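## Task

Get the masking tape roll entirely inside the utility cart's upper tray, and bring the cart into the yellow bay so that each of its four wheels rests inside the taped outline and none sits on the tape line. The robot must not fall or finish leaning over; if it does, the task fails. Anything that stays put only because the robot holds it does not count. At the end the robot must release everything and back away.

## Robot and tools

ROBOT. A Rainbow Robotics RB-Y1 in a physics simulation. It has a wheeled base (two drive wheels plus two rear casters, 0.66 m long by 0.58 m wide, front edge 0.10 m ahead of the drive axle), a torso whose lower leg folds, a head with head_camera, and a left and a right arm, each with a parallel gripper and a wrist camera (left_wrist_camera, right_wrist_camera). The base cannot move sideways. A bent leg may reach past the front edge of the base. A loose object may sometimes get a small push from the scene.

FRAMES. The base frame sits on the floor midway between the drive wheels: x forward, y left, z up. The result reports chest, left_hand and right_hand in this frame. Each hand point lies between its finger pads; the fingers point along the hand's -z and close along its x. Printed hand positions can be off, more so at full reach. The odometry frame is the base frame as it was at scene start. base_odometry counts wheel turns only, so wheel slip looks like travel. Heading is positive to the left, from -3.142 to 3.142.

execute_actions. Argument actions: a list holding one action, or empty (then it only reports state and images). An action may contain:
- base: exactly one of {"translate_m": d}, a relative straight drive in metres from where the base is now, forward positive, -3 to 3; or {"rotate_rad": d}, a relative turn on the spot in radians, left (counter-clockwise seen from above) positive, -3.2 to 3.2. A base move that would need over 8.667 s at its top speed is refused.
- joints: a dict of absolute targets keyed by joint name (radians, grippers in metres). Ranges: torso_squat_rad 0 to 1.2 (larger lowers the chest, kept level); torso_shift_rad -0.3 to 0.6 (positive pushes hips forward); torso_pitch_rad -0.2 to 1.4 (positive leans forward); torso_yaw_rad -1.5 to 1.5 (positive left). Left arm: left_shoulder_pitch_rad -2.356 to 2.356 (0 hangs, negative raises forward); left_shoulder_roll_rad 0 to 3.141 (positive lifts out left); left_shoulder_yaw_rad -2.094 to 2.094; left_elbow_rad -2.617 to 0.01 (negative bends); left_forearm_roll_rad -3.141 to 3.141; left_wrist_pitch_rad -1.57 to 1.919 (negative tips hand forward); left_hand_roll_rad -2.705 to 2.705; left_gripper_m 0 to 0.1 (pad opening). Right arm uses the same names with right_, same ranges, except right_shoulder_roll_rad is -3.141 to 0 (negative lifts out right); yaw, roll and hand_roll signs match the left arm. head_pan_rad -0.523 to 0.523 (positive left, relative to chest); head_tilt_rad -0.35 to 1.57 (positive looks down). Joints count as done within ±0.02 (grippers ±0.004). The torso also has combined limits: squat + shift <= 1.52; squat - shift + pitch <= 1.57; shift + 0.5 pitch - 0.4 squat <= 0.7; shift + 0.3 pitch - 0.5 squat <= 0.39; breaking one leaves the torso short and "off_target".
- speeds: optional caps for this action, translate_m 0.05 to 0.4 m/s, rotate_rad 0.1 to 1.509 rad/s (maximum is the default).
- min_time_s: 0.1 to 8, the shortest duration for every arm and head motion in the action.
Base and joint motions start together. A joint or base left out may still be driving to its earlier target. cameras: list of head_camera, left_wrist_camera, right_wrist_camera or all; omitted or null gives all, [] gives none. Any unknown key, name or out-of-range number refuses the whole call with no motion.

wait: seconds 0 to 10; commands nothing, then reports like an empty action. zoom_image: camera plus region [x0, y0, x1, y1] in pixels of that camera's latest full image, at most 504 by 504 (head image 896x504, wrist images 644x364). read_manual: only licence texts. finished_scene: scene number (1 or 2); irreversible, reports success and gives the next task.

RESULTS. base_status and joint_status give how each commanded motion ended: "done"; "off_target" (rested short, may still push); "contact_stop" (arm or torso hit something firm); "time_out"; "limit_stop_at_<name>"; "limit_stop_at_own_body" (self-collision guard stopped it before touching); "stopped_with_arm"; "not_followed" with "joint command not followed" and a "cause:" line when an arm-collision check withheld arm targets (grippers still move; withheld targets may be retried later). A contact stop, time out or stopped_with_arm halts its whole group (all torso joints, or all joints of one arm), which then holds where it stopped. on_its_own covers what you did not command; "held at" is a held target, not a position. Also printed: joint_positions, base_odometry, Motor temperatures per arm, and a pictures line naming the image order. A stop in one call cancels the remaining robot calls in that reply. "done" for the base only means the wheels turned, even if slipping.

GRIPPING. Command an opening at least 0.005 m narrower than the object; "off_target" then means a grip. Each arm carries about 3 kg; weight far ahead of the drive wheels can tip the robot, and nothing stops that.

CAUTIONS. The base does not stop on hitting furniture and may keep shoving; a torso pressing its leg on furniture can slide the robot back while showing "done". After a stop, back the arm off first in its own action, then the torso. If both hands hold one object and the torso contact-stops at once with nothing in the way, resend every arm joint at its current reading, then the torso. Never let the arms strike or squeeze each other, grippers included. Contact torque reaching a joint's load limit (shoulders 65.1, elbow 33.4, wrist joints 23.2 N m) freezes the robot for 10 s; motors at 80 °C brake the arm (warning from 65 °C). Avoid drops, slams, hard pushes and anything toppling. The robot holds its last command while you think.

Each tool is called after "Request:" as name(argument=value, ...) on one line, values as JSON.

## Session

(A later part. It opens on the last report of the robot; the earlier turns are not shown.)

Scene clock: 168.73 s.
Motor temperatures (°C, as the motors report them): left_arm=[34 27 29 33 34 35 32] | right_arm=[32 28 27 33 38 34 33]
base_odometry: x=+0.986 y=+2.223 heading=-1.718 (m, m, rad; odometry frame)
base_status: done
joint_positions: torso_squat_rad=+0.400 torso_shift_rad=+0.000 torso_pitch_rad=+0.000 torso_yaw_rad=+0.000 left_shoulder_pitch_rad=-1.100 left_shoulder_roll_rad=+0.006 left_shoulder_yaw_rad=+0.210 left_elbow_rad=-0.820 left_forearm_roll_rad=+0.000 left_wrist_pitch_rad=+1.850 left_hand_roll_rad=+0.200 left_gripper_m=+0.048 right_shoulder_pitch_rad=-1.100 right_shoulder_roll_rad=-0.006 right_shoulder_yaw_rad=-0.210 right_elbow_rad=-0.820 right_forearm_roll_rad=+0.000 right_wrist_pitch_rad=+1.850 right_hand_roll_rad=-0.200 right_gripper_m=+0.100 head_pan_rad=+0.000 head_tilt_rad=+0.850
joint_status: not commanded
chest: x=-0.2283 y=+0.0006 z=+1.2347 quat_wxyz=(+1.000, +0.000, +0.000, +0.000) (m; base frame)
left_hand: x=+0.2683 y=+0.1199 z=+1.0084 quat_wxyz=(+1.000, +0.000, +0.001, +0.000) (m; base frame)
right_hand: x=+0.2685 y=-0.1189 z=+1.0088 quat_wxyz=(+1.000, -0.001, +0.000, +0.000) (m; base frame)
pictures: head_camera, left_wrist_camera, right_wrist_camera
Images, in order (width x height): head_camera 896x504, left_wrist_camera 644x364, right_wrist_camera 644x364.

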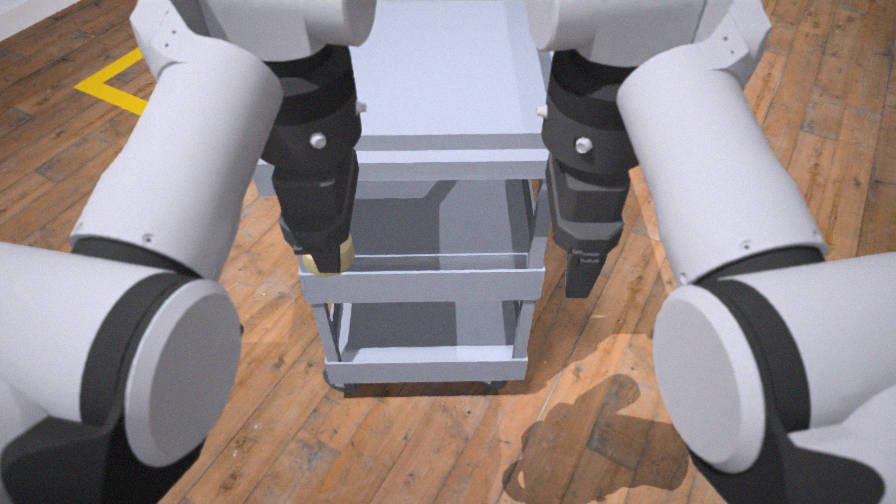

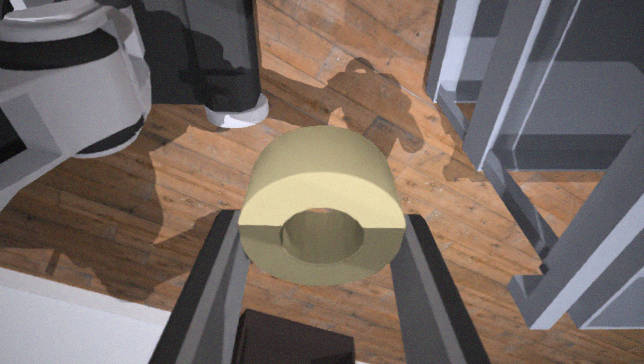

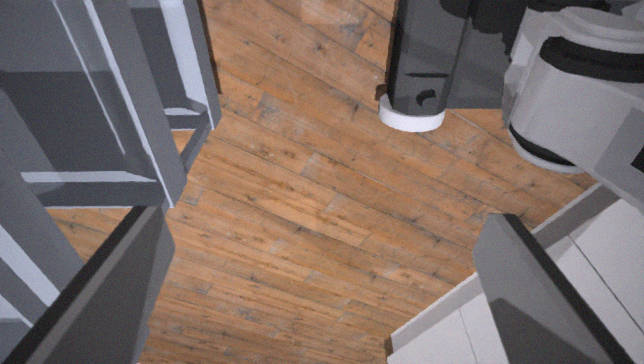

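Request:
execute_actions(actions=[{"base":{"translate_m":0.39},"joints":{"head_tilt_rad":1.1}}])

Request:
execute_actions(actions=[{"joints":{"torso_squat_rad":0.66}}])

Scene clock: 176.37 s.
Motor temperatures (°C, as the motors report them): left_arm=[34 27 29 33 34 35 32] | right_arm=[33 28 27 33 38 34 33]
base_odometry: x=+0.929 y=+1.837 heading=-1.718 (m, m, rad; odometry frame)
base_status: done
joint_positions: torso_squat_rad=+0.400 torso_shift_rad=+0.000 torso_pitch_rad=+0.000 torso_yaw_rad=+0.000 left_shoulder_pitch_rad=-1.100 left_shoulder_roll_rad=+0.006 left_shoulder_yaw_rad=+0.210 left_elbow_rad=-0.820 left_forearm_roll_rad=+0.000 left_wrist_pitch_rad=+1.850 left_hand_roll_rad=+0.200 left_gripper_m=+0.048 right_shoulder_pitch_rad=-1.100 right_shoulder_roll_rad=-0.006 right_shoulder_yaw_rad=-0.210 right_elbow_rad=-0.820 right_forearm_roll_rad=+0.000 right_wrist_pitch_rad=+1.850 right_hand_roll_rad=-0.200 right_gripper_m=+0.100 head_pan_rad=+0.000 head_tilt_rad=+1.100
joint_status: all done
chest: x=-0.2282 y=+0.0006 z=+1.2347 quat_wxyz=(+1.000, +0.000, +0.000, +0.000) (m; base frame)
left_hand: x=+0.2683 y=+0.1199 z=+1.0084 quat_wxyz=(+1.000, +0.000, +0.001, +0.000) (m; base frame)
right_hand: x=+0.2685 y=-0.1190 z=+1.0087 quat_wxyz=(+1.000, -0.001, +0.001, +0.000) (m; base frame)
pictures: head_camera, left_wrist_camera, right_wrist_camera
Images, in order (width x height): head_camera 896x504, left_wrist_camera 644x364, right_wrist_camera 644x364.

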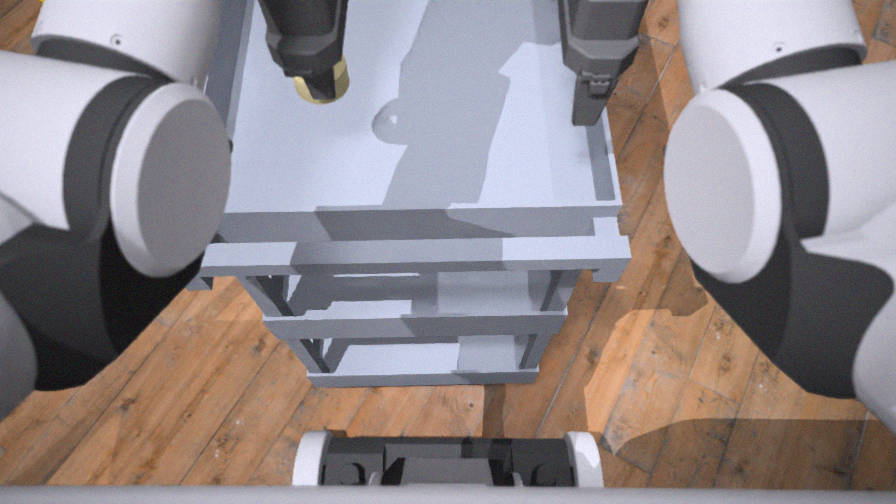

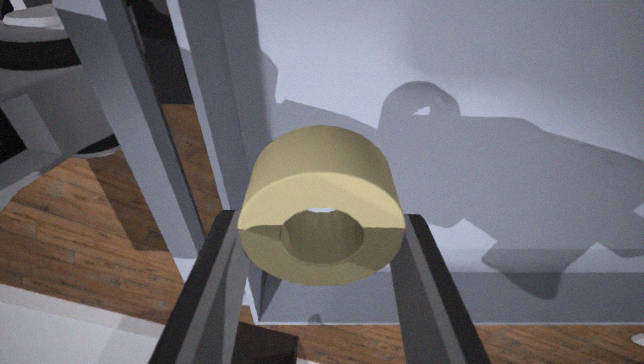

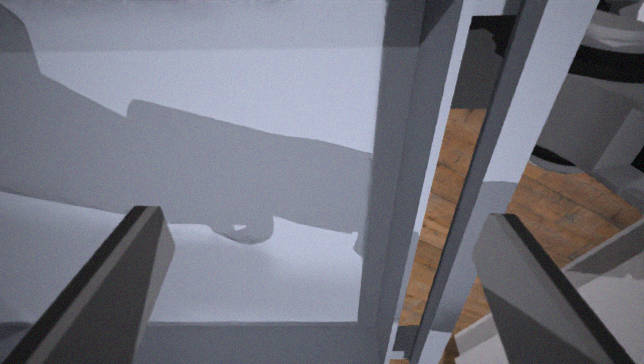

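Scene clock: 178.00 s.
Motor temperatures (°C, as the motors report them): left_arm=[34 27 29 33 34 35 32] | right_arm=[33 28 27 33 38 34 33]
base_odometry: x=+0.929 y=+1.837 heading=-1.718 (m, m, rad; odometry frame)
base_status: not commanded
joint_positions: torso_squat_rad=+0.660 torso_shift_rad=+0.000 torso_pitch_rad=+0.000 torso_yaw_rad=+0.000 left_shoulder_pitch_rad=-1.100 left_shoulder_roll_rad=+0.006 left_shoulder_yaw_rad=+0.210 left_elbow_rad=-0.820 left_forearm_roll_rad=+0.000 left_wrist_pitch_rad=+1.850 left_hand_roll_rad=+0.200 left_gripper_m=+0.048 right_shoulder_pitch_rad=-1.100 right_shoulder_roll_rad=-0.006 right_shoulder_yaw_rad=-0.210 right_elbow_rad=-0.820 right_forearm_roll_rad=+0.000 right_wrist_pitch_rad=+1.850 right_hand_roll_rad=-0.200 right_gripper_m=+0.100 head_pan_rad=+0.000 head_tilt_rad=+1.100
joint_status: all done
chest: x=-0.2283 y=+0.0006 z=+1.1429 quat_wxyz=(+1.000, +0.000, +0.000, +0.000) (m; base frame)
left_hand: x=+0.2684 y=+0.1198 z=+0.9167 quat_wxyz=(+1.000, +0.000, +0.001, +0.000) (m; base frame)
right_hand: x=+0.2685 y=-0.1190 z=+0.9170 quat_wxyz=(+1.000, -0.001, +0.001, +0.000) (m; base frame)
pictures: head_camera, left_wrist_camera, right_wrist_camera
Images, in order (width x height): head_camera 896x504, left_wrist_camera 644x364, right_wrist_camera 644x364.

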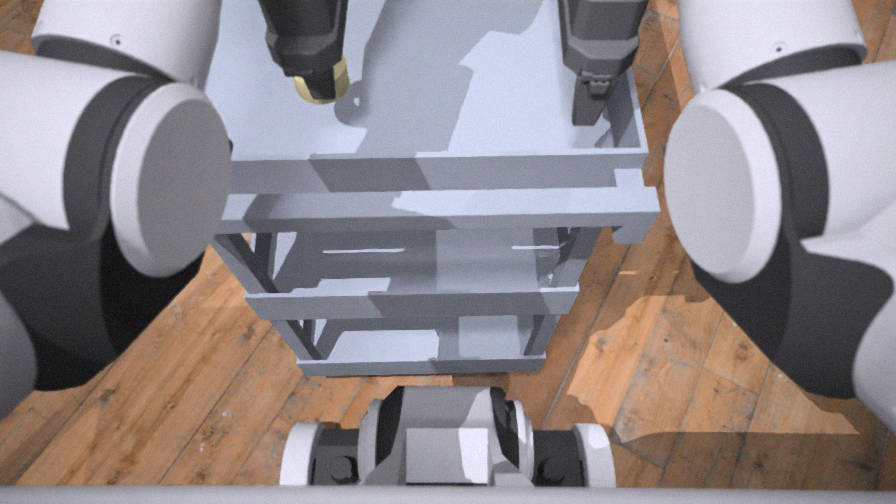

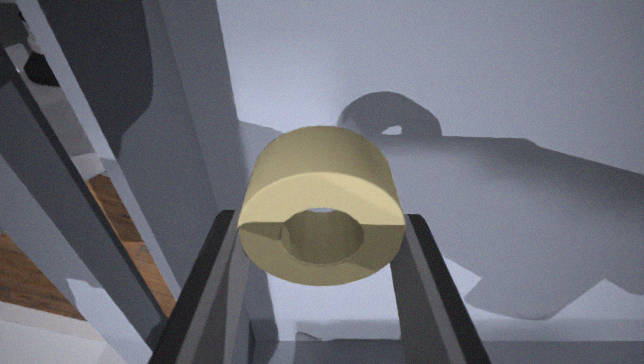

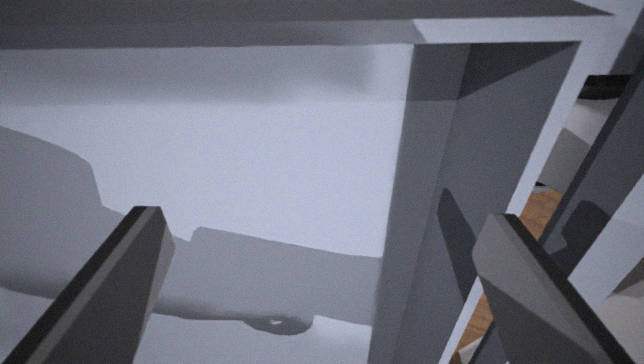

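Request:
execute_actions(actions=[{"joints":{"torso_squat_rad":0.76,"right_elbow_rad":-1.1,"right_wrist_pitch_rad":1.9}}])

Scene clock: 184.03 s.
Motor temperatures (°C, as the motors report them): left_arm=[34 27 29 33 34 35 32] | right_arm=[33 28 27 33 38 34 33]
base_odometry: x=+0.929 y=+1.837 heading=-1.718 (m, m, rad; odometry frame)
base_status: not commanded
joint_positions: torso_squat_rad=+0.760 torso_shift_rad=+0.000 torso_pitch_rad=+0.000 torso_yaw_rad=+0.000 left_shoulder_pitch_rad=-1.100 left_shoulder_roll_rad=+0.006 left_shoulder_yaw_rad=+0.210 left_elbow_rad=-0.820 left_forearm_roll_rad=+0.000 left_wrist_pitch_rad=+1.850 left_hand_roll_rad=+0.200 left_gripper_m=+0.048 right_shoulder_pitch_rad=-1.100 right_shoulder_roll_rad=-0.006 right_shoulder_yaw_rad=-0.210 right_elbow_rad=-1.100 right_forearm_roll_rad=+0.000 right_wrist_pitch_rad=+1.900 right_hand_roll_rad=-0.200 right_gripper_m=+0.100 head_pan_rad=+0.000 head_tilt_rad=+1.100
joint_status: all done
chest: x=-0.2283 y=+0.0006 z=+1.0973 quat_wxyz=(+1.000, +0.000, +0.000, +0.000) (m; base frame)
left_hand: x=+0.2684 y=+0.1198 z=+0.8711 quat_wxyz=(+1.000, +0.000, +0.001, +0.000) (m; base frame)
right_hand: x=+0.2993 y=-0.1127 z=+0.9462 quat_wxyz=(+0.993, +0.022, -0.112, +0.000) (m; base frame)
pictures: head_camera, left_wrist_camera, right_wrist_camera
Images, in order (width x height): head_camera 896x504, left_wrist_camera 644x364, right_wrist_camera 644x364.

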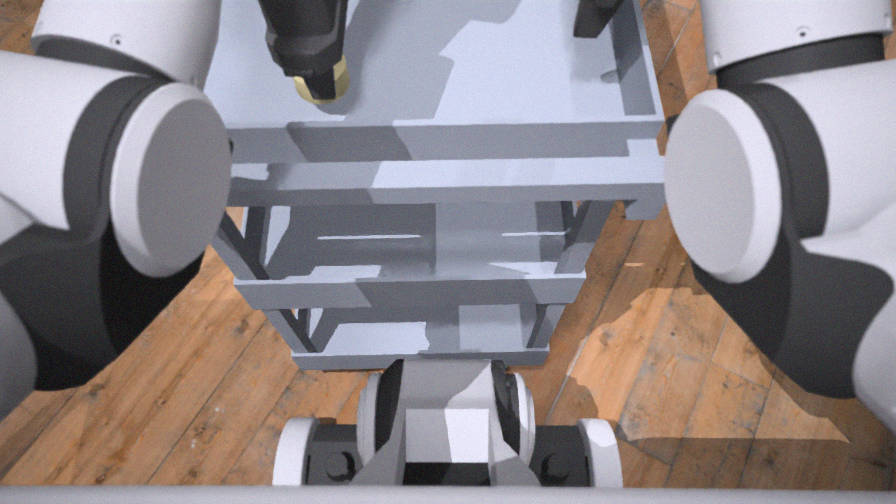

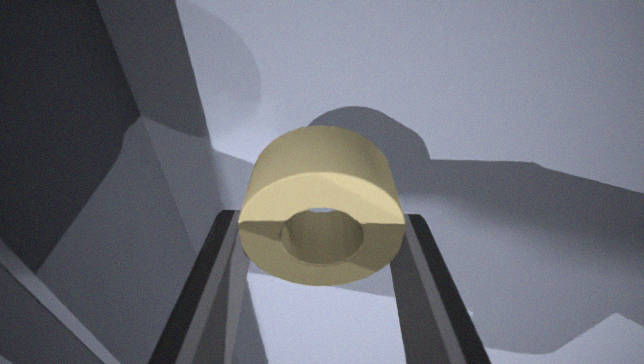

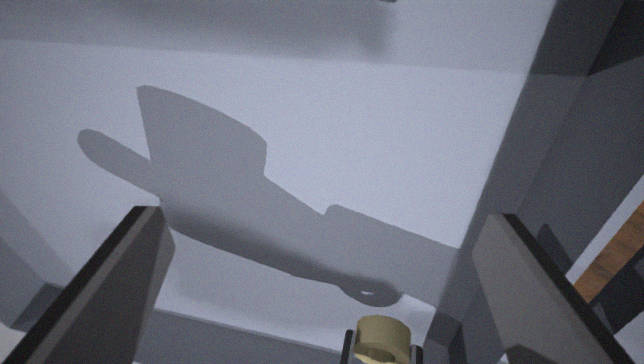

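Request:
execute_actions(actions=[{"joints":{"torso_squat_rad":0.8}}], cameras=["left_wrist_camera"])

Request:
execute_actions(actions=[{"joints":{"left_gripper_m":0.075,"right_gripper_m":0.075}}], cameras=[])

Request:
execute_actions(actions=[{"joints":{"torso_squat_rad":0.55,"right_elbow_rad":-0.82,"right_wrist_pitch_rad":1.85}}], cameras=[])

Request:
execute_actions(actions=[{"base":{"translate_m":-0.135}}])

Scene clock: 192.77 s.
Motor temperatures (°C, as the motors report them): left_arm=[34 27 29 33 34 35 32] | right_arm=[34 28 27 33 38 34 33]
base_odometry: x=+0.929 y=+1.837 heading=-1.718 (m, m, rad; odometry frame)
base_status: not commanded
joint_positions: torso_squat_rad=+0.800 torso_shift_rad=+0.000 torso_pitch_rad=+0.000 torso_yaw_rad=+0.000 left_shoulder_pitch_rad=-1.100 left_shoulder_roll_rad=+0.006 left_shoulder_yaw_rad=+0.210 left_elbow_rad=-0.820 left_forearm_roll_rad=+0.000 left_wrist_pitch_rad=+1.850 left_hand_roll_rad=+0.200 left_gripper_m=+0.048 right_shoulder_pitch_rad=-1.100 right_shoulder_roll_rad=-0.006 right_shoulder_yaw_rad=-0.210 right_elbow_rad=-1.100 right_forearm_roll_rad=+0.000 right_wrist_pitch_rad=+1.900 right_hand_roll_rad=-0.200 right_gripper_m=+0.100 head_pan_rad=+0.000 head_tilt_rad=+1.100
joint_status: all done
chest: x=-0.2283 y=+0.0005 z=+1.0776 quat_wxyz=(+1.000, +0.000, +0.000, +0.000) (m; base frame)
left_hand: x=+0.2684 y=+0.1198 z=+0.8514 quat_wxyz=(+1.000, +0.000, +0.001, +0.000) (m; base frame)
right_hand: x=+0.2993 y=-0.1127 z=+0.9265 quat_wxyz=(+0.993, +0.022, -0.112, +0.000) (m; base frame)
pictures: left_wrist_camera
Images, in order (width x height): left_wrist_camera 644x364.

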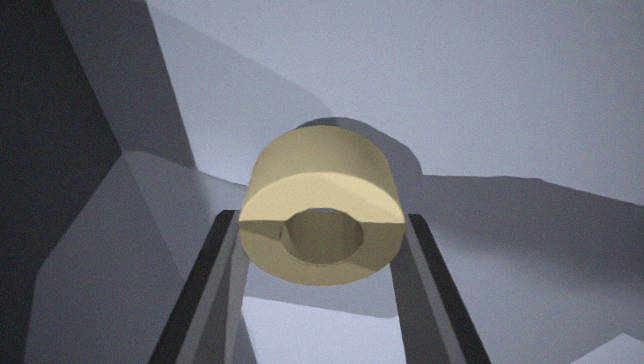

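Scene clock: 193.67 s.
Motor temperatures (°C, as the motors report them): left_arm=[34 27 29 33 34 35 32] | right_arm=[34 28 27 33 38 34 33]
base_odometry: x=+0.929 y=+1.837 heading=-1.718 (m, m, rad; odometry frame)
base_status: not commanded
joint_positions: torso_squat_rad=+0.800 torso_shift_rad=+0.000 torso_pitch_rad=+0.000 torso_yaw_rad=+0.000 left_shoulder_pitch_rad=-1.100 left_shoulder_roll_rad=+0.006 left_shoulder_yaw_rad=+0.210 left_elbow_rad=-0.820 left_forearm_roll_rad=+0.000 left_wrist_pitch_rad=+1.850 left_hand_roll_rad=+0.200 left_gripper_m=+0.075 right_shoulder_pitch_rad=-1.100 right_shoulder_roll_rad=-0.006 right_shoulder_yaw_rad=-0.210 right_elbow_rad=-1.100 right_forearm_roll_rad=+0.000 right_wrist_pitch_rad=+1.900 right_hand_roll_rad=-0.200 right_gripper_m=+0.075 head_pan_rad=+0.000 head_tilt_rad=+1.100
joint_status: all done
chest: x=-0.2283 y=+0.0005 z=+1.0776 quat_wxyz=(+1.000, +0.000, +0.000, +0.000) (m; base frame)
left_hand: x=+0.2684 y=+0.1198 z=+0.8514 quat_wxyz=(+1.000, +0.000, +0.001, +0.000) (m; base frame)
right_hand: x=+0.2993 y=-0.1127 z=+0.9265 quat_wxyz=(+0.993, +0.022, -0.112, +0.000) (m; base frame)
pictures: none
No camera images: the call's "cameras" was empty. Leave "cameras" out to get every camera's image.

Scene clock: 195.27 s.
Motor temperatures (°C, as the motors report them): left_arm=[34 27 29 33 34 35 32] | right_arm=[34 28 27 33 38 34 33]
base_odometry: x=+0.929 y=+1.837 heading=-1.718 (m, m, rad; odometry frame)
base_status: not commanded
joint_positions: torso_squat_rad=+0.550 torso_shift_rad=+0.000 torso_pitch_rad=+0.000 torso_yaw_rad=+0.000 left_shoulder_pitch_rad=-1.100 left_shoulder_roll_rad=+0.006 left_shoulder_yaw_rad=+0.210 left_elbow_rad=-0.820 left_forearm_roll_rad=+0.000 left_wrist_pitch_rad=+1.850 left_hand_roll_rad=+0.200 left_gripper_m=+0.075 right_shoulder_pitch_rad=-1.100 right_shoulder_roll_rad=-0.006 right_shoulder_yaw_rad=-0.210 right_elbow_rad=-0.820 right_forearm_roll_rad=+0.000 right_wrist_pitch_rad=+1.850 right_hand_roll_rad=-0.200 right_gripper_m=+0.075 head_pan_rad=+0.000 head_tilt_rad=+1.100
joint_status: all done
chest: x=-0.2282 y=+0.0006 z=+1.1867 quat_wxyz=(+1.000, +0.000, +0.000, +0.000) (m; base frame)
left_hand: x=+0.2684 y=+0.1198 z=+0.9605 quat_wxyz=(+1.000, +0.000, +0.001, +0.000) (m; base frame)
right_hand: x=+0.2684 y=-0.1190 z=+0.9607 quat_wxyz=(+1.000, -0.001, +0.001, +0.000) (m; base frame)
pictures: none
No camera images: the call's "cameras" was empty. Leave "cameras" out to get every camera's image.

Scene clock: 196.90 s.
Motor temperatures (°C, as the motors report them): left_arm=[34 27 29 33 34 35 32] | right_arm=[34 28 27 34 38 34 33]
base_odometry: x=+0.948 y=+1.971 heading=-1.716 (m, m, rad; odometry frame)
base_status: done
joint_positions: torso_squat_rad=+0.550 torso_shift_rad=+0.000 torso_pitch_rad=+0.000 torso_yaw_rad=+0.000 left_shoulder_pitch_rad=-1.100 left_shoulder_roll_rad=+0.006 left_shoulder_yaw_rad=+0.210 left_elbow_rad=-0.820 left_forearm_roll_rad=+0.000 left_wrist_pitch_rad=+1.850 left_hand_roll_rad=+0.200 left_gripper_m=+0.075 right_shoulder_pitch_rad=-1.100 right_shoulder_roll_rad=-0.006 right_shoulder_yaw_rad=-0.210 right_elbow_rad=-0.820 right_forearm_roll_rad=+0.000 right_wrist_pitch_rad=+1.850 right_hand_roll_rad=-0.200 right_gripper_m=+0.075 head_pan_rad=+0.000 head_tilt_rad=+1.100
joint_status: not commanded
chest: x=-0.2283 y=+0.0006 z=+1.1867 quat_wxyz=(+1.000, +0.000, +0.000, +0.000) (m; base frame)
left_hand: x=+0.2683 y=+0.1198 z=+0.9605 quat_wxyz=(+1.000, +0.000, +0.001, +0.000) (m; base frame)
right_hand: x=+0.2684 y=-0.1190 z=+0.9608 quat_wxyz=(+1.000, -0.001, +0.001, +0.000) (m; base frame)
pictures: head_camera, left_wrist_camera, right_wrist_camera
Images, in order (width x height): head_camera 896x504, left_wrist_camera 644x364, right_wrist_camera 644x364.

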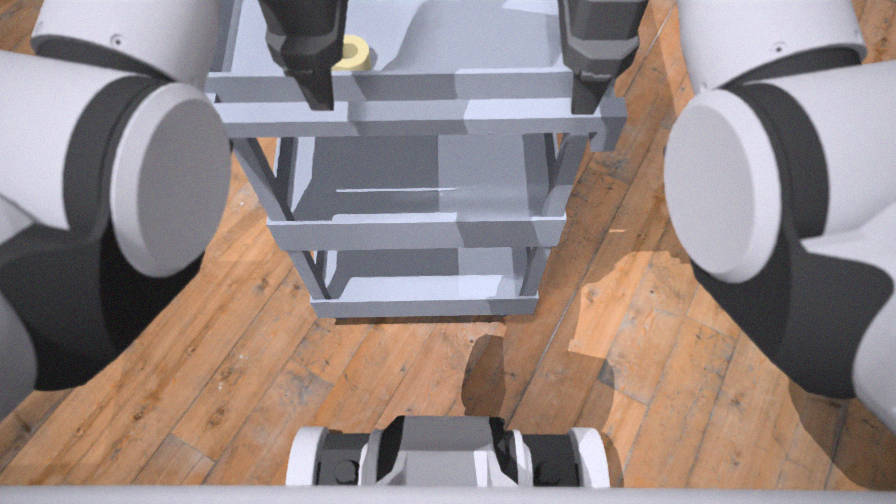

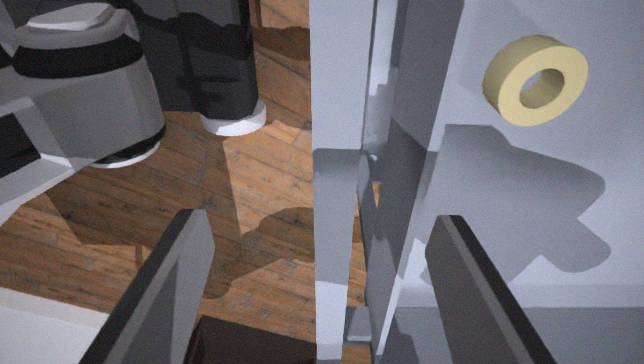

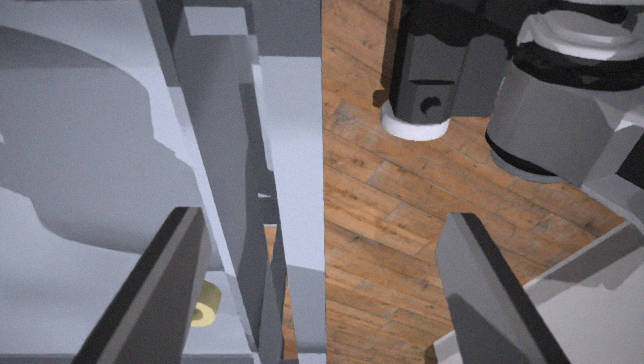

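Request:
execute_actions(actions=[{"base":{"translate_m":0.009},"joints":{"left_gripper_m":0.042,"right_gripper_m":0.042,"torso_squat_rad":0.61}}], cameras=["left_wrist_camera","right_wrist_camera"])

Request:
execute_actions(actions=[{"joints":{"torso_squat_rad":0.71}}])

Request:
execute_actions(actions=[{"joints":{"left_gripper_m":0.005,"right_gripper_m":0.005,"head_tilt_rad":0.7}}])

Scene clock: 205.27 s.
Motor temperatures (°C, as the motors report them): left_arm=[34 27 29 33 34 35 32] | right_arm=[34 28 27 34 38 34 33]
base_odometry: x=+0.947 y=+1.962 heading=-1.715 (m, m, rad; odometry frame)
base_status: done
joint_positions: torso_squat_rad=+0.610 torso_shift_rad=+0.000 torso_pitch_rad=+0.000 torso_yaw_rad=+0.000 left_shoulder_pitch_rad=-1.100 left_shoulder_roll_rad=+0.006 left_shoulder_yaw_rad=+0.210 left_elbow_rad=-0.820 left_forearm_roll_rad=+0.000 left_wrist_pitch_rad=+1.850 left_hand_roll_rad=+0.200 left_gripper_m=+0.042 right_shoulder_pitch_rad=-1.100 right_shoulder_roll_rad=-0.006 right_shoulder_yaw_rad=-0.210 right_elbow_rad=-0.820 right_forearm_roll_rad=+0.000 right_wrist_pitch_rad=+1.850 right_hand_roll_rad=-0.200 right_gripper_m=+0.042 head_pan_rad=+0.000 head_tilt_rad=+1.100
joint_status: all done
chest: x=-0.2283 y=+0.0006 z=+1.1637 quat_wxyz=(+1.000, +0.000, +0.000, +0.000) (m; base frame)
left_hand: x=+0.2683 y=+0.1198 z=+0.9375 quat_wxyz=(+1.000, +0.000, +0.001, +0.000) (m; base frame)
right_hand: x=+0.2684 y=-0.1190 z=+0.9378 quat_wxyz=(+1.000, -0.001, +0.001, +0.000) (m; base frame)
pictures: left_wrist_camera, right_wrist_camera
Images, in order (width x height): left_wrist_camera 644x364, right_wrist_camera 644x364.

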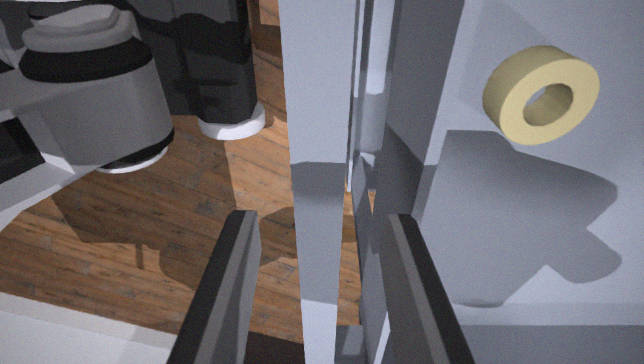

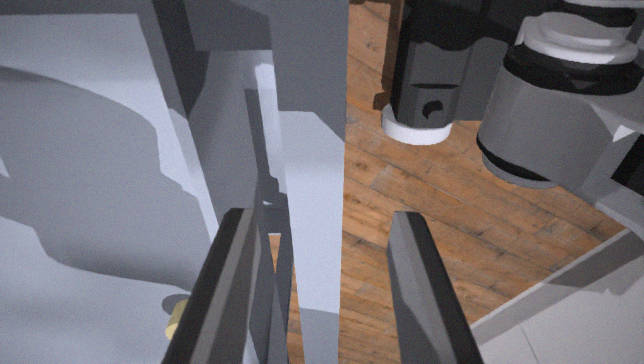

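Scene clock: 206.37 s.
Motor temperatures (°C, as the motors report them): left_arm=[34 27 29 33 34 35 32] | right_arm=[34 28 27 34 38 34 33]
base_odometry: x=+0.947 y=+1.962 heading=-1.715 (m, m, rad; odometry frame)
base_status: not commanded
joint_positions: torso_squat_rad=+0.710 torso_shift_rad=+0.000 torso_pitch_rad=+0.000 torso_yaw_rad=+0.000 left_shoulder_pitch_rad=-1.100 left_shoulder_roll_rad=+0.006 left_shoulder_yaw_rad=+0.210 left_elbow_rad=-0.820 left_forearm_roll_rad=+0.000 left_wrist_pitch_rad=+1.850 left_hand_roll_rad=+0.200 left_gripper_m=+0.042 right_shoulder_pitch_rad=-1.100 right_shoulder_roll_rad=-0.006 right_shoulder_yaw_rad=-0.210 right_elbow_rad=-0.820 right_forearm_roll_rad=+0.000 right_wrist_pitch_rad=+1.850 right_hand_roll_rad=-0.200 right_gripper_m=+0.042 head_pan_rad=+0.000 head_tilt_rad=+1.100
joint_status: all done
chest: x=-0.2283 y=+0.0006 z=+1.1208 quat_wxyz=(+1.000, +0.000, +0.000, +0.000) (m; base frame)
left_hand: x=+0.2684 y=+0.1198 z=+0.8946 quat_wxyz=(+1.000, +0.000, +0.001, +0.000) (m; base frame)
right_hand: x=+0.2684 y=-0.1190 z=+0.8949 quat_wxyz=(+1.000, -0.001, +0.001, +0.000) (m; base frame)
pictures: head_camera, left_wrist_camera, right_wrist_camera
Images, in order (width x height): head_camera 896x504, left_wrist_camera 644x364, right_wrist_camera 644x364.

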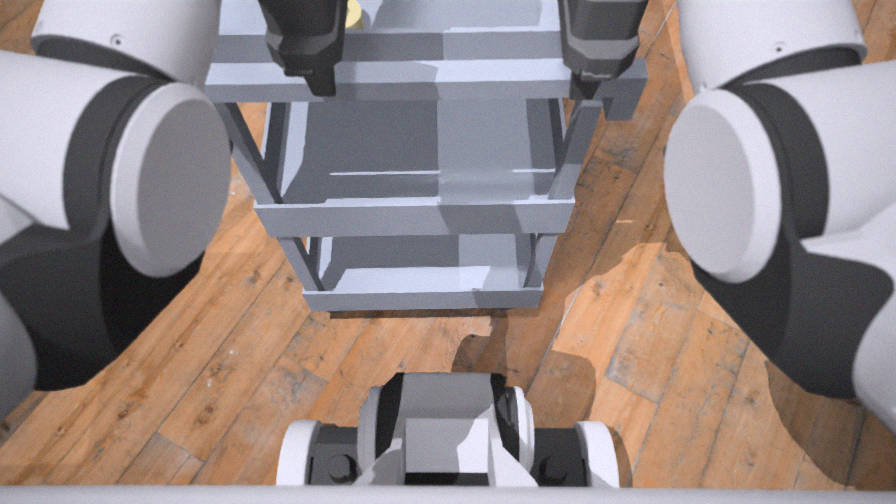

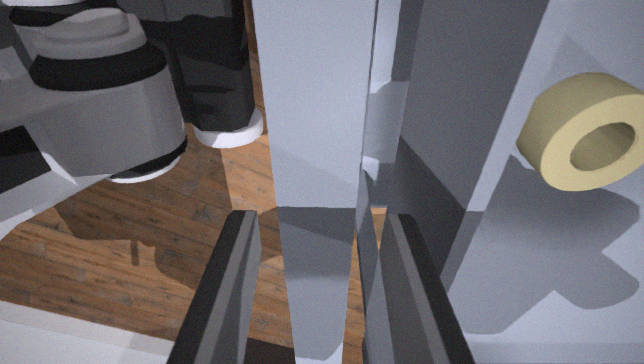

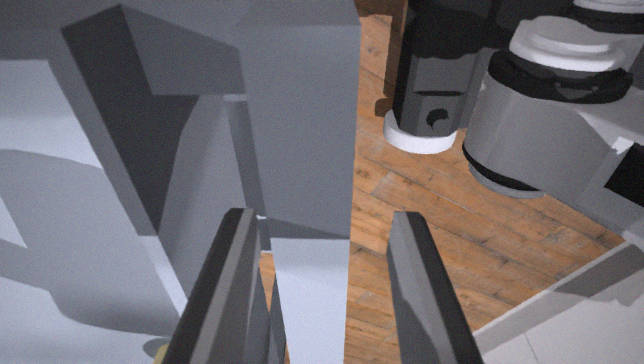

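Scene clock: 207.30 s.
Motor temperatures (°C, as the motors report them): left_arm=[34 27 29 33 34 35 32] | right_arm=[34 28 27 34 38 34 33]
base_odometry: x=+0.947 y=+1.962 heading=-1.715 (m, m, rad; odometry frame)
base_status: not commanded
joint_positions: torso_squat_rad=+0.710 torso_shift_rad=+0.000 torso_pitch_rad=+0.000 torso_yaw_rad=+0.000 left_shoulder_pitch_rad=-1.100 left_shoulder_roll_rad=+0.006 left_shoulder_yaw_rad=+0.210 left_elbow_rad=-0.820 left_forearm_roll_rad=+0.000 left_wrist_pitch_rad=+1.850 left_hand_roll_rad=+0.200 left_gripper_m=+0.024 right_shoulder_pitch_rad=-1.100 right_shoulder_roll_rad=-0.006 right_shoulder_yaw_rad=-0.210 right_elbow_rad=-0.820 right_forearm_roll_rad=+0.000 right_wrist_pitch_rad=+1.850 right_hand_roll_rad=-0.200 right_gripper_m=+0.024 head_pan_rad=+0.000 head_tilt_rad=+0.700
joint_status: left_gripper_m off_target (ended at +0.024, target +0.005); right_gripper_m off_target (ended at +0.024, target +0.005); the others done
chest: x=-0.2282 y=+0.0005 z=+1.1208 quat_wxyz=(+1.000, +0.000, +0.000, +0.000) (m; base frame)
left_hand: x=+0.2683 y=+0.1197 z=+0.8945 quat_wxyz=(+1.000, +0.000, +0.001, +0.000) (m; base frame)
right_hand: x=+0.2685 y=-0.1191 z=+0.8949 quat_wxyz=(+1.000, -0.001, +0.001, +0.000) (m; base frame)
pictures: head_camera, left_wrist_camera, right_wrist_camera
Images, in order (width x height): head_camera 896x504, left_wrist_camera 644x364, right_wrist_camera 644x364.

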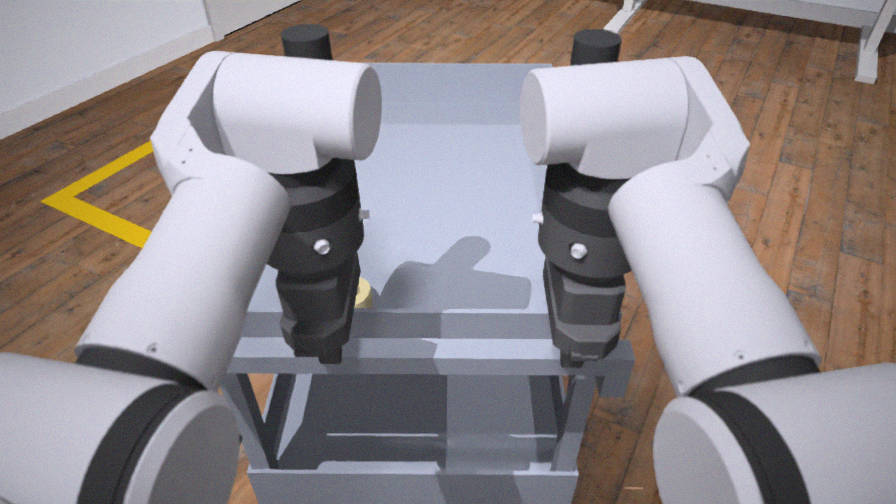

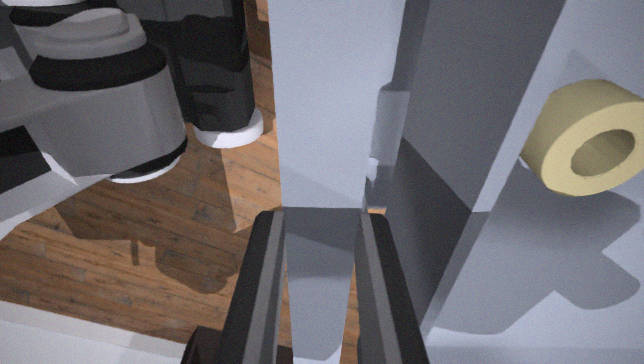

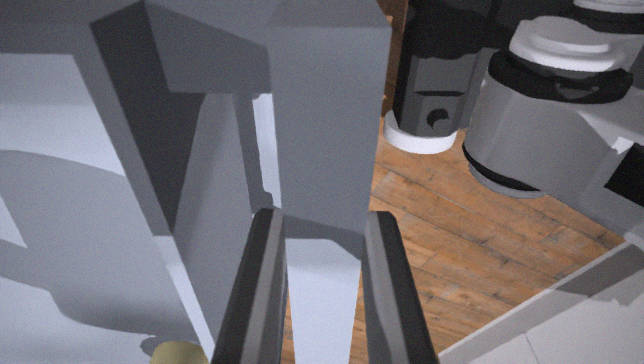

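Request:
execute_actions(actions=[{"base":{"rotate_rad":0.36},"speeds":{"rotate_rad":0.12},"joints":{"head_tilt_rad":1.0}}], cameras=["head_camera"])

Scene clock: 215.67 s.
Motor temperatures (°C, as the motors report them): left_arm=[35 27 29 33 34 35 32] | right_arm=[35 28 27 34 38 34 33]
base_odometry: x=+0.947 y=+1.962 heading=-1.356 (m, m, rad; odometry frame)
base_status: done
joint_positions: torso_squat_rad=+0.710 torso_shift_rad=+0.000 torso_pitch_rad=+0.000 torso_yaw_rad=+0.000 left_shoulder_pitch_rad=-1.100 left_shoulder_roll_rad=+0.006 left_shoulder_yaw_rad=+0.210 left_elbow_rad=-0.820 left_forearm_roll_rad=+0.000 left_wrist_pitch_rad=+1.850 left_hand_roll_rad=+0.200 left_gripper_m=+0.024 right_shoulder_pitch_rad=-1.100 right_shoulder_roll_rad=-0.006 right_shoulder_yaw_rad=-0.210 right_elbow_rad=-0.820 right_forearm_roll_rad=+0.000 right_wrist_pitch_rad=+1.850 right_hand_roll_rad=-0.200 right_gripper_m=+0.024 head_pan_rad=+0.000 head_tilt_rad=+1.000
joint_status: all done
chest: x=-0.2282 y=+0.0006 z=+1.1208 quat_wxyz=(+1.000, +0.000, +0.000, +0.000) (m; base frame)
left_hand: x=+0.2682 y=+0.1197 z=+0.8944 quat_wxyz=(+1.000, +0.000, +0.001, +0.000) (m; base frame)
right_hand: x=+0.2686 y=-0.1191 z=+0.8949 quat_wxyz=(+1.000, -0.001, +0.000, +0.000) (m; base frame)
pictures: head_camera
Images, in order (width x height): head_camera 896x504.

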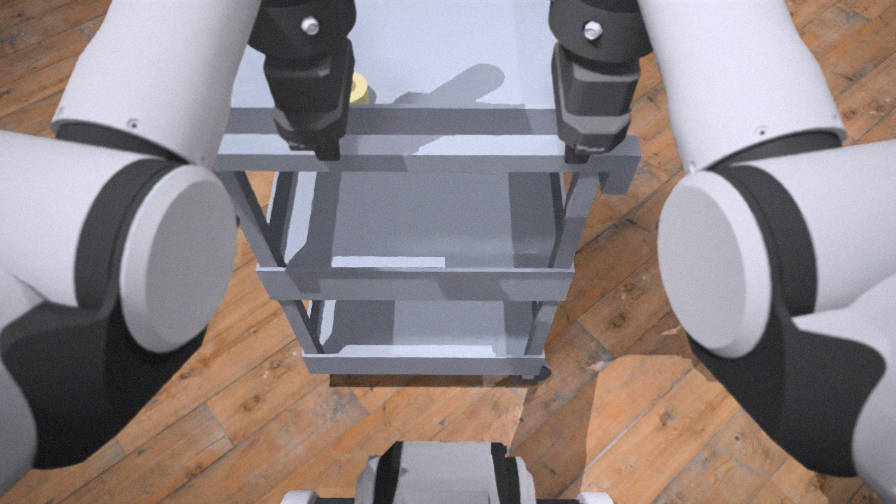

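Request:
execute_actions(actions=[{"base":{"translate_m":1.45},"speeds":{"translate_m":0.3}}])

Scene clock: 223.73 s.
Motor temperatures (°C, as the motors report them): left_arm=[35 27 29 33 34 35 32] | right_arm=[35 28 27 34 38 34 33]
base_odometry: x=+1.257 y=+0.545 heading=-1.355 (m, m, rad; odometry frame)
base_status: done
joint_positions: torso_squat_rad=+0.710 torso_shift_rad=+0.000 torso_pitch_rad=+0.000 torso_yaw_rad=+0.000 left_shoulder_pitch_rad=-1.100 left_shoulder_roll_rad=+0.006 left_shoulder_yaw_rad=+0.210 left_elbow_rad=-0.820 left_forearm_roll_rad=+0.000 left_wrist_pitch_rad=+1.851 left_hand_roll_rad=+0.200 left_gripper_m=+0.024 right_shoulder_pitch_rad=-1.101 right_shoulder_roll_rad=-0.006 right_shoulder_yaw_rad=-0.210 right_elbow_rad=-0.820 right_forearm_roll_rad=+0.000 right_wrist_pitch_rad=+1.850 right_hand_roll_rad=-0.200 right_gripper_m=+0.024 head_pan_rad=+0.000 head_tilt_rad=+1.000
joint_status: not commanded
chest: x=-0.2281 y=+0.0006 z=+1.1208 quat_wxyz=(+1.000, +0.000, +0.000, +0.000) (m; base frame)
left_hand: x=+0.2683 y=+0.1199 z=+0.8945 quat_wxyz=(+1.000, +0.000, +0.001, +0.000) (m; base frame)
right_hand: x=+0.2688 y=-0.1189 z=+0.8950 quat_wxyz=(+1.000, -0.001, +0.000, +0.000) (m; base frame)
pictures: head_camera, left_wrist_camera, right_wrist_camera
Images, in order (width x height): head_camera 896x504, left_wrist_camera 644x364, right_wrist_camera 644x364.

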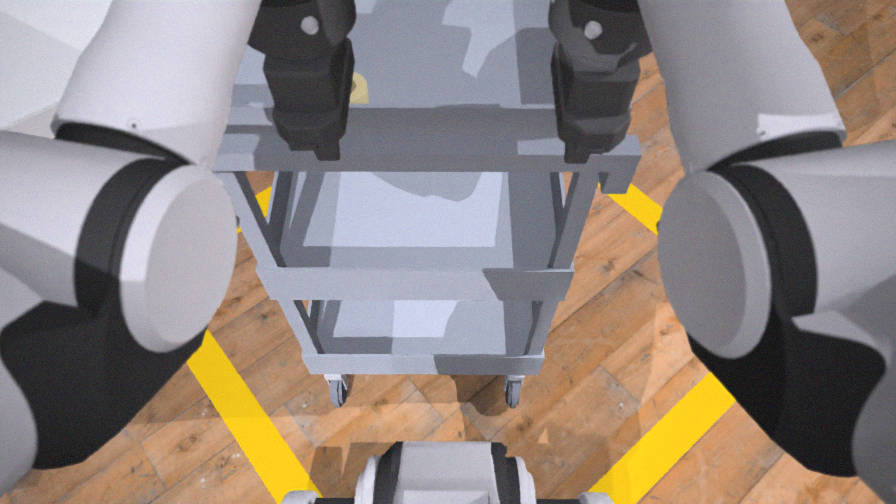

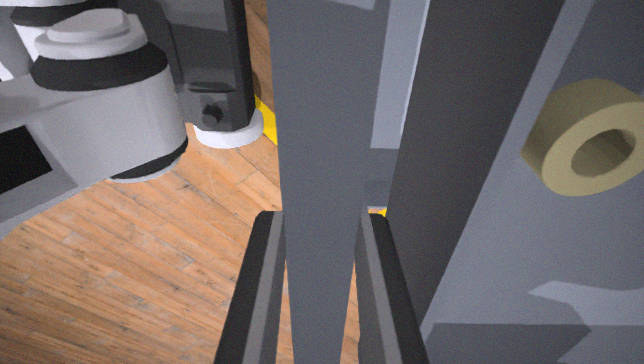

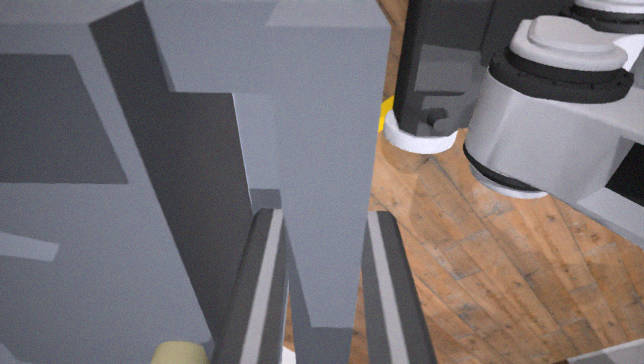

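Request:
execute_actions(actions=[{"joints":{"left_gripper_m":0.04,"right_gripper_m":0.04}}], cameras=[])

Request:
execute_actions(actions=[{"joints":{"torso_squat_rad":0.5}}], cameras=[])

Request:
execute_actions(actions=[{"base":{"translate_m":-0.9},"joints":{"head_tilt_rad":0.7,"left_shoulder_roll_rad":0.7,"right_shoulder_roll_rad":-0.7},"min_time_s":3}], cameras=["head_camera"])

Scene clock: 234.70 s.
Motor temperatures (°C, as the motors report them): left_arm=[35 27 29 33 34 35 32] | right_arm=[35 28 27 34 38 34 33]
base_odometry: x=+1.257 y=+0.545 heading=-1.355 (m, m, rad; odometry frame)
base_status: not commanded
joint_positions: torso_squat_rad=+0.710 torso_shift_rad=+0.000 torso_pitch_rad=+0.000 torso_yaw_rad=+0.000 left_shoulder_pitch_rad=-1.100 left_shoulder_roll_rad=+0.006 left_shoulder_yaw_rad=+0.210 left_elbow_rad=-0.820 left_forearm_roll_rad=+0.000 left_wrist_pitch_rad=+1.850 left_hand_roll_rad=+0.200 left_gripper_m=+0.040 right_shoulder_pitch_rad=-1.101 right_shoulder_roll_rad=-0.006 right_shoulder_yaw_rad=-0.210 right_elbow_rad=-0.820 right_forearm_roll_rad=+0.000 right_wrist_pitch_rad=+1.850 right_hand_roll_rad=-0.200 right_gripper_m=+0.040 head_pan_rad=+0.000 head_tilt_rad=+1.000
joint_status: all done
chest: x=-0.2281 y=+0.0006 z=+1.1208 quat_wxyz=(+1.000, +0.000, +0.000, +0.000) (m; base frame)
left_hand: x=+0.2684 y=+0.1199 z=+0.8945 quat_wxyz=(+1.000, +0.000, +0.001, +0.000) (m; base frame)
right_hand: x=+0.2686 y=-0.1189 z=+0.8949 quat_wxyz=(+1.000, -0.001, +0.000, +0.000) (m; base frame)
pictures: none
No camera images: the call's "cameras" was empty. Leave "cameras" out to get every camera's image.

Scene clock: 236.17 s.
Motor temperatures (°C, as the motors report them): left_arm=[35 27 29 33 34 35 32] | right_arm=[35 28 27 34 38 34 33]
base_odometry: x=+1.257 y=+0.545 heading=-1.355 (m, m, rad; odometry frame)
base_status: not commanded
joint_positions: torso_squat_rad=+0.500 torso_shift_rad=+0.000 torso_pitch_rad=+0.000 torso_yaw_rad=+0.000 left_shoulder_pitch_rad=-1.100 left_shoulder_roll_rad=+0.006 left_shoulder_yaw_rad=+0.210 left_elbow_rad=-0.820 left_forearm_roll_rad=+0.000 left_wrist_pitch_rad=+1.850 left_hand_roll_rad=+0.200 left_gripper_m=+0.040 right_shoulder_pitch_rad=-1.100 right_shoulder_roll_rad=-0.006 right_shoulder_yaw_rad=-0.210 right_elbow_rad=-0.820 right_forearm_roll_rad=+0.000 right_wrist_pitch_rad=+1.850 right_hand_roll_rad=-0.200 right_gripper_m=+0.040 head_pan_rad=+0.000 head_tilt_rad=+1.000
joint_status: all done
chest: x=-0.2282 y=+0.0006 z=+1.2042 quat_wxyz=(+1.000, +0.000, +0.000, +0.000) (m; base frame)
left_hand: x=+0.2683 y=+0.1199 z=+0.9780 quat_wxyz=(+1.000, +0.000, +0.001, +0.000) (m; base frame)
right_hand: x=+0.2685 y=-0.1189 z=+0.9783 quat_wxyz=(+1.000, -0.001, +0.001, +0.000) (m; base frame)
pictures: none
No camera images: the call's "cameras" was empty. Leave "cameras" out to get every camera's image.

Scene clock: 240.00 s.
Motor temperatures (°C, as the motors report them): left_arm=[35 27 29 33 34 35 32] | right_arm=[35 28 27 34 38 34 33]
base_odometry: x=+1.064 y=+1.425 heading=-1.354 (m, m, rad; odometry frame)
base_status: done
joint_positions: torso_squat_rad=+0.500 torso_shift_rad=+0.000 torso_pitch_rad=+0.000 torso_yaw_rad=+0.000 left_shoulder_pitch_rad=-1.100 left_shoulder_roll_rad=+0.700 left_shoulder_yaw_rad=+0.210 left_elbow_rad=-0.820 left_forearm_roll_rad=+0.000 left_wrist_pitch_rad=+1.850 left_hand_roll_rad=+0.200 left_gripper_m=+0.040 right_shoulder_pitch_rad=-1.100 right_shoulder_roll_rad=-0.700 right_shoulder_yaw_rad=-0.210 right_elbow_rad=-0.820 right_forearm_roll_rad=+0.000 right_wrist_pitch_rad=+1.850 right_hand_roll_rad=-0.200 right_gripper_m=+0.040 head_pan_rad=+0.000 head_tilt_rad=+0.700
joint_status: all done
chest: x=-0.2283 y=+0.0006 z=+1.2042 quat_wxyz=(+1.000, +0.000, +0.000, +0.000) (m; base frame)
left_hand: x=+0.2670 y=+0.4981 z=+1.1161 quat_wxyz=(+0.941, +0.154, -0.103, +0.285) (m; base frame)
right_hand: x=+0.2671 y=-0.4970 z=+1.1170 quat_wxyz=(+0.940, -0.155, -0.103, -0.285) (m; base frame)
pictures: head_camera
Images, in order (width x height): head_camera 896x504.

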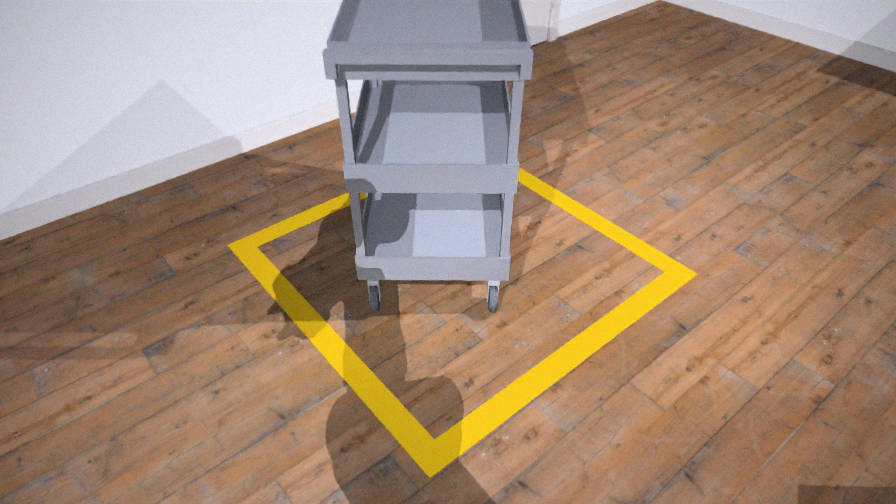

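Request:
finished_scene(scene=1)

The scene is finished: the task was done.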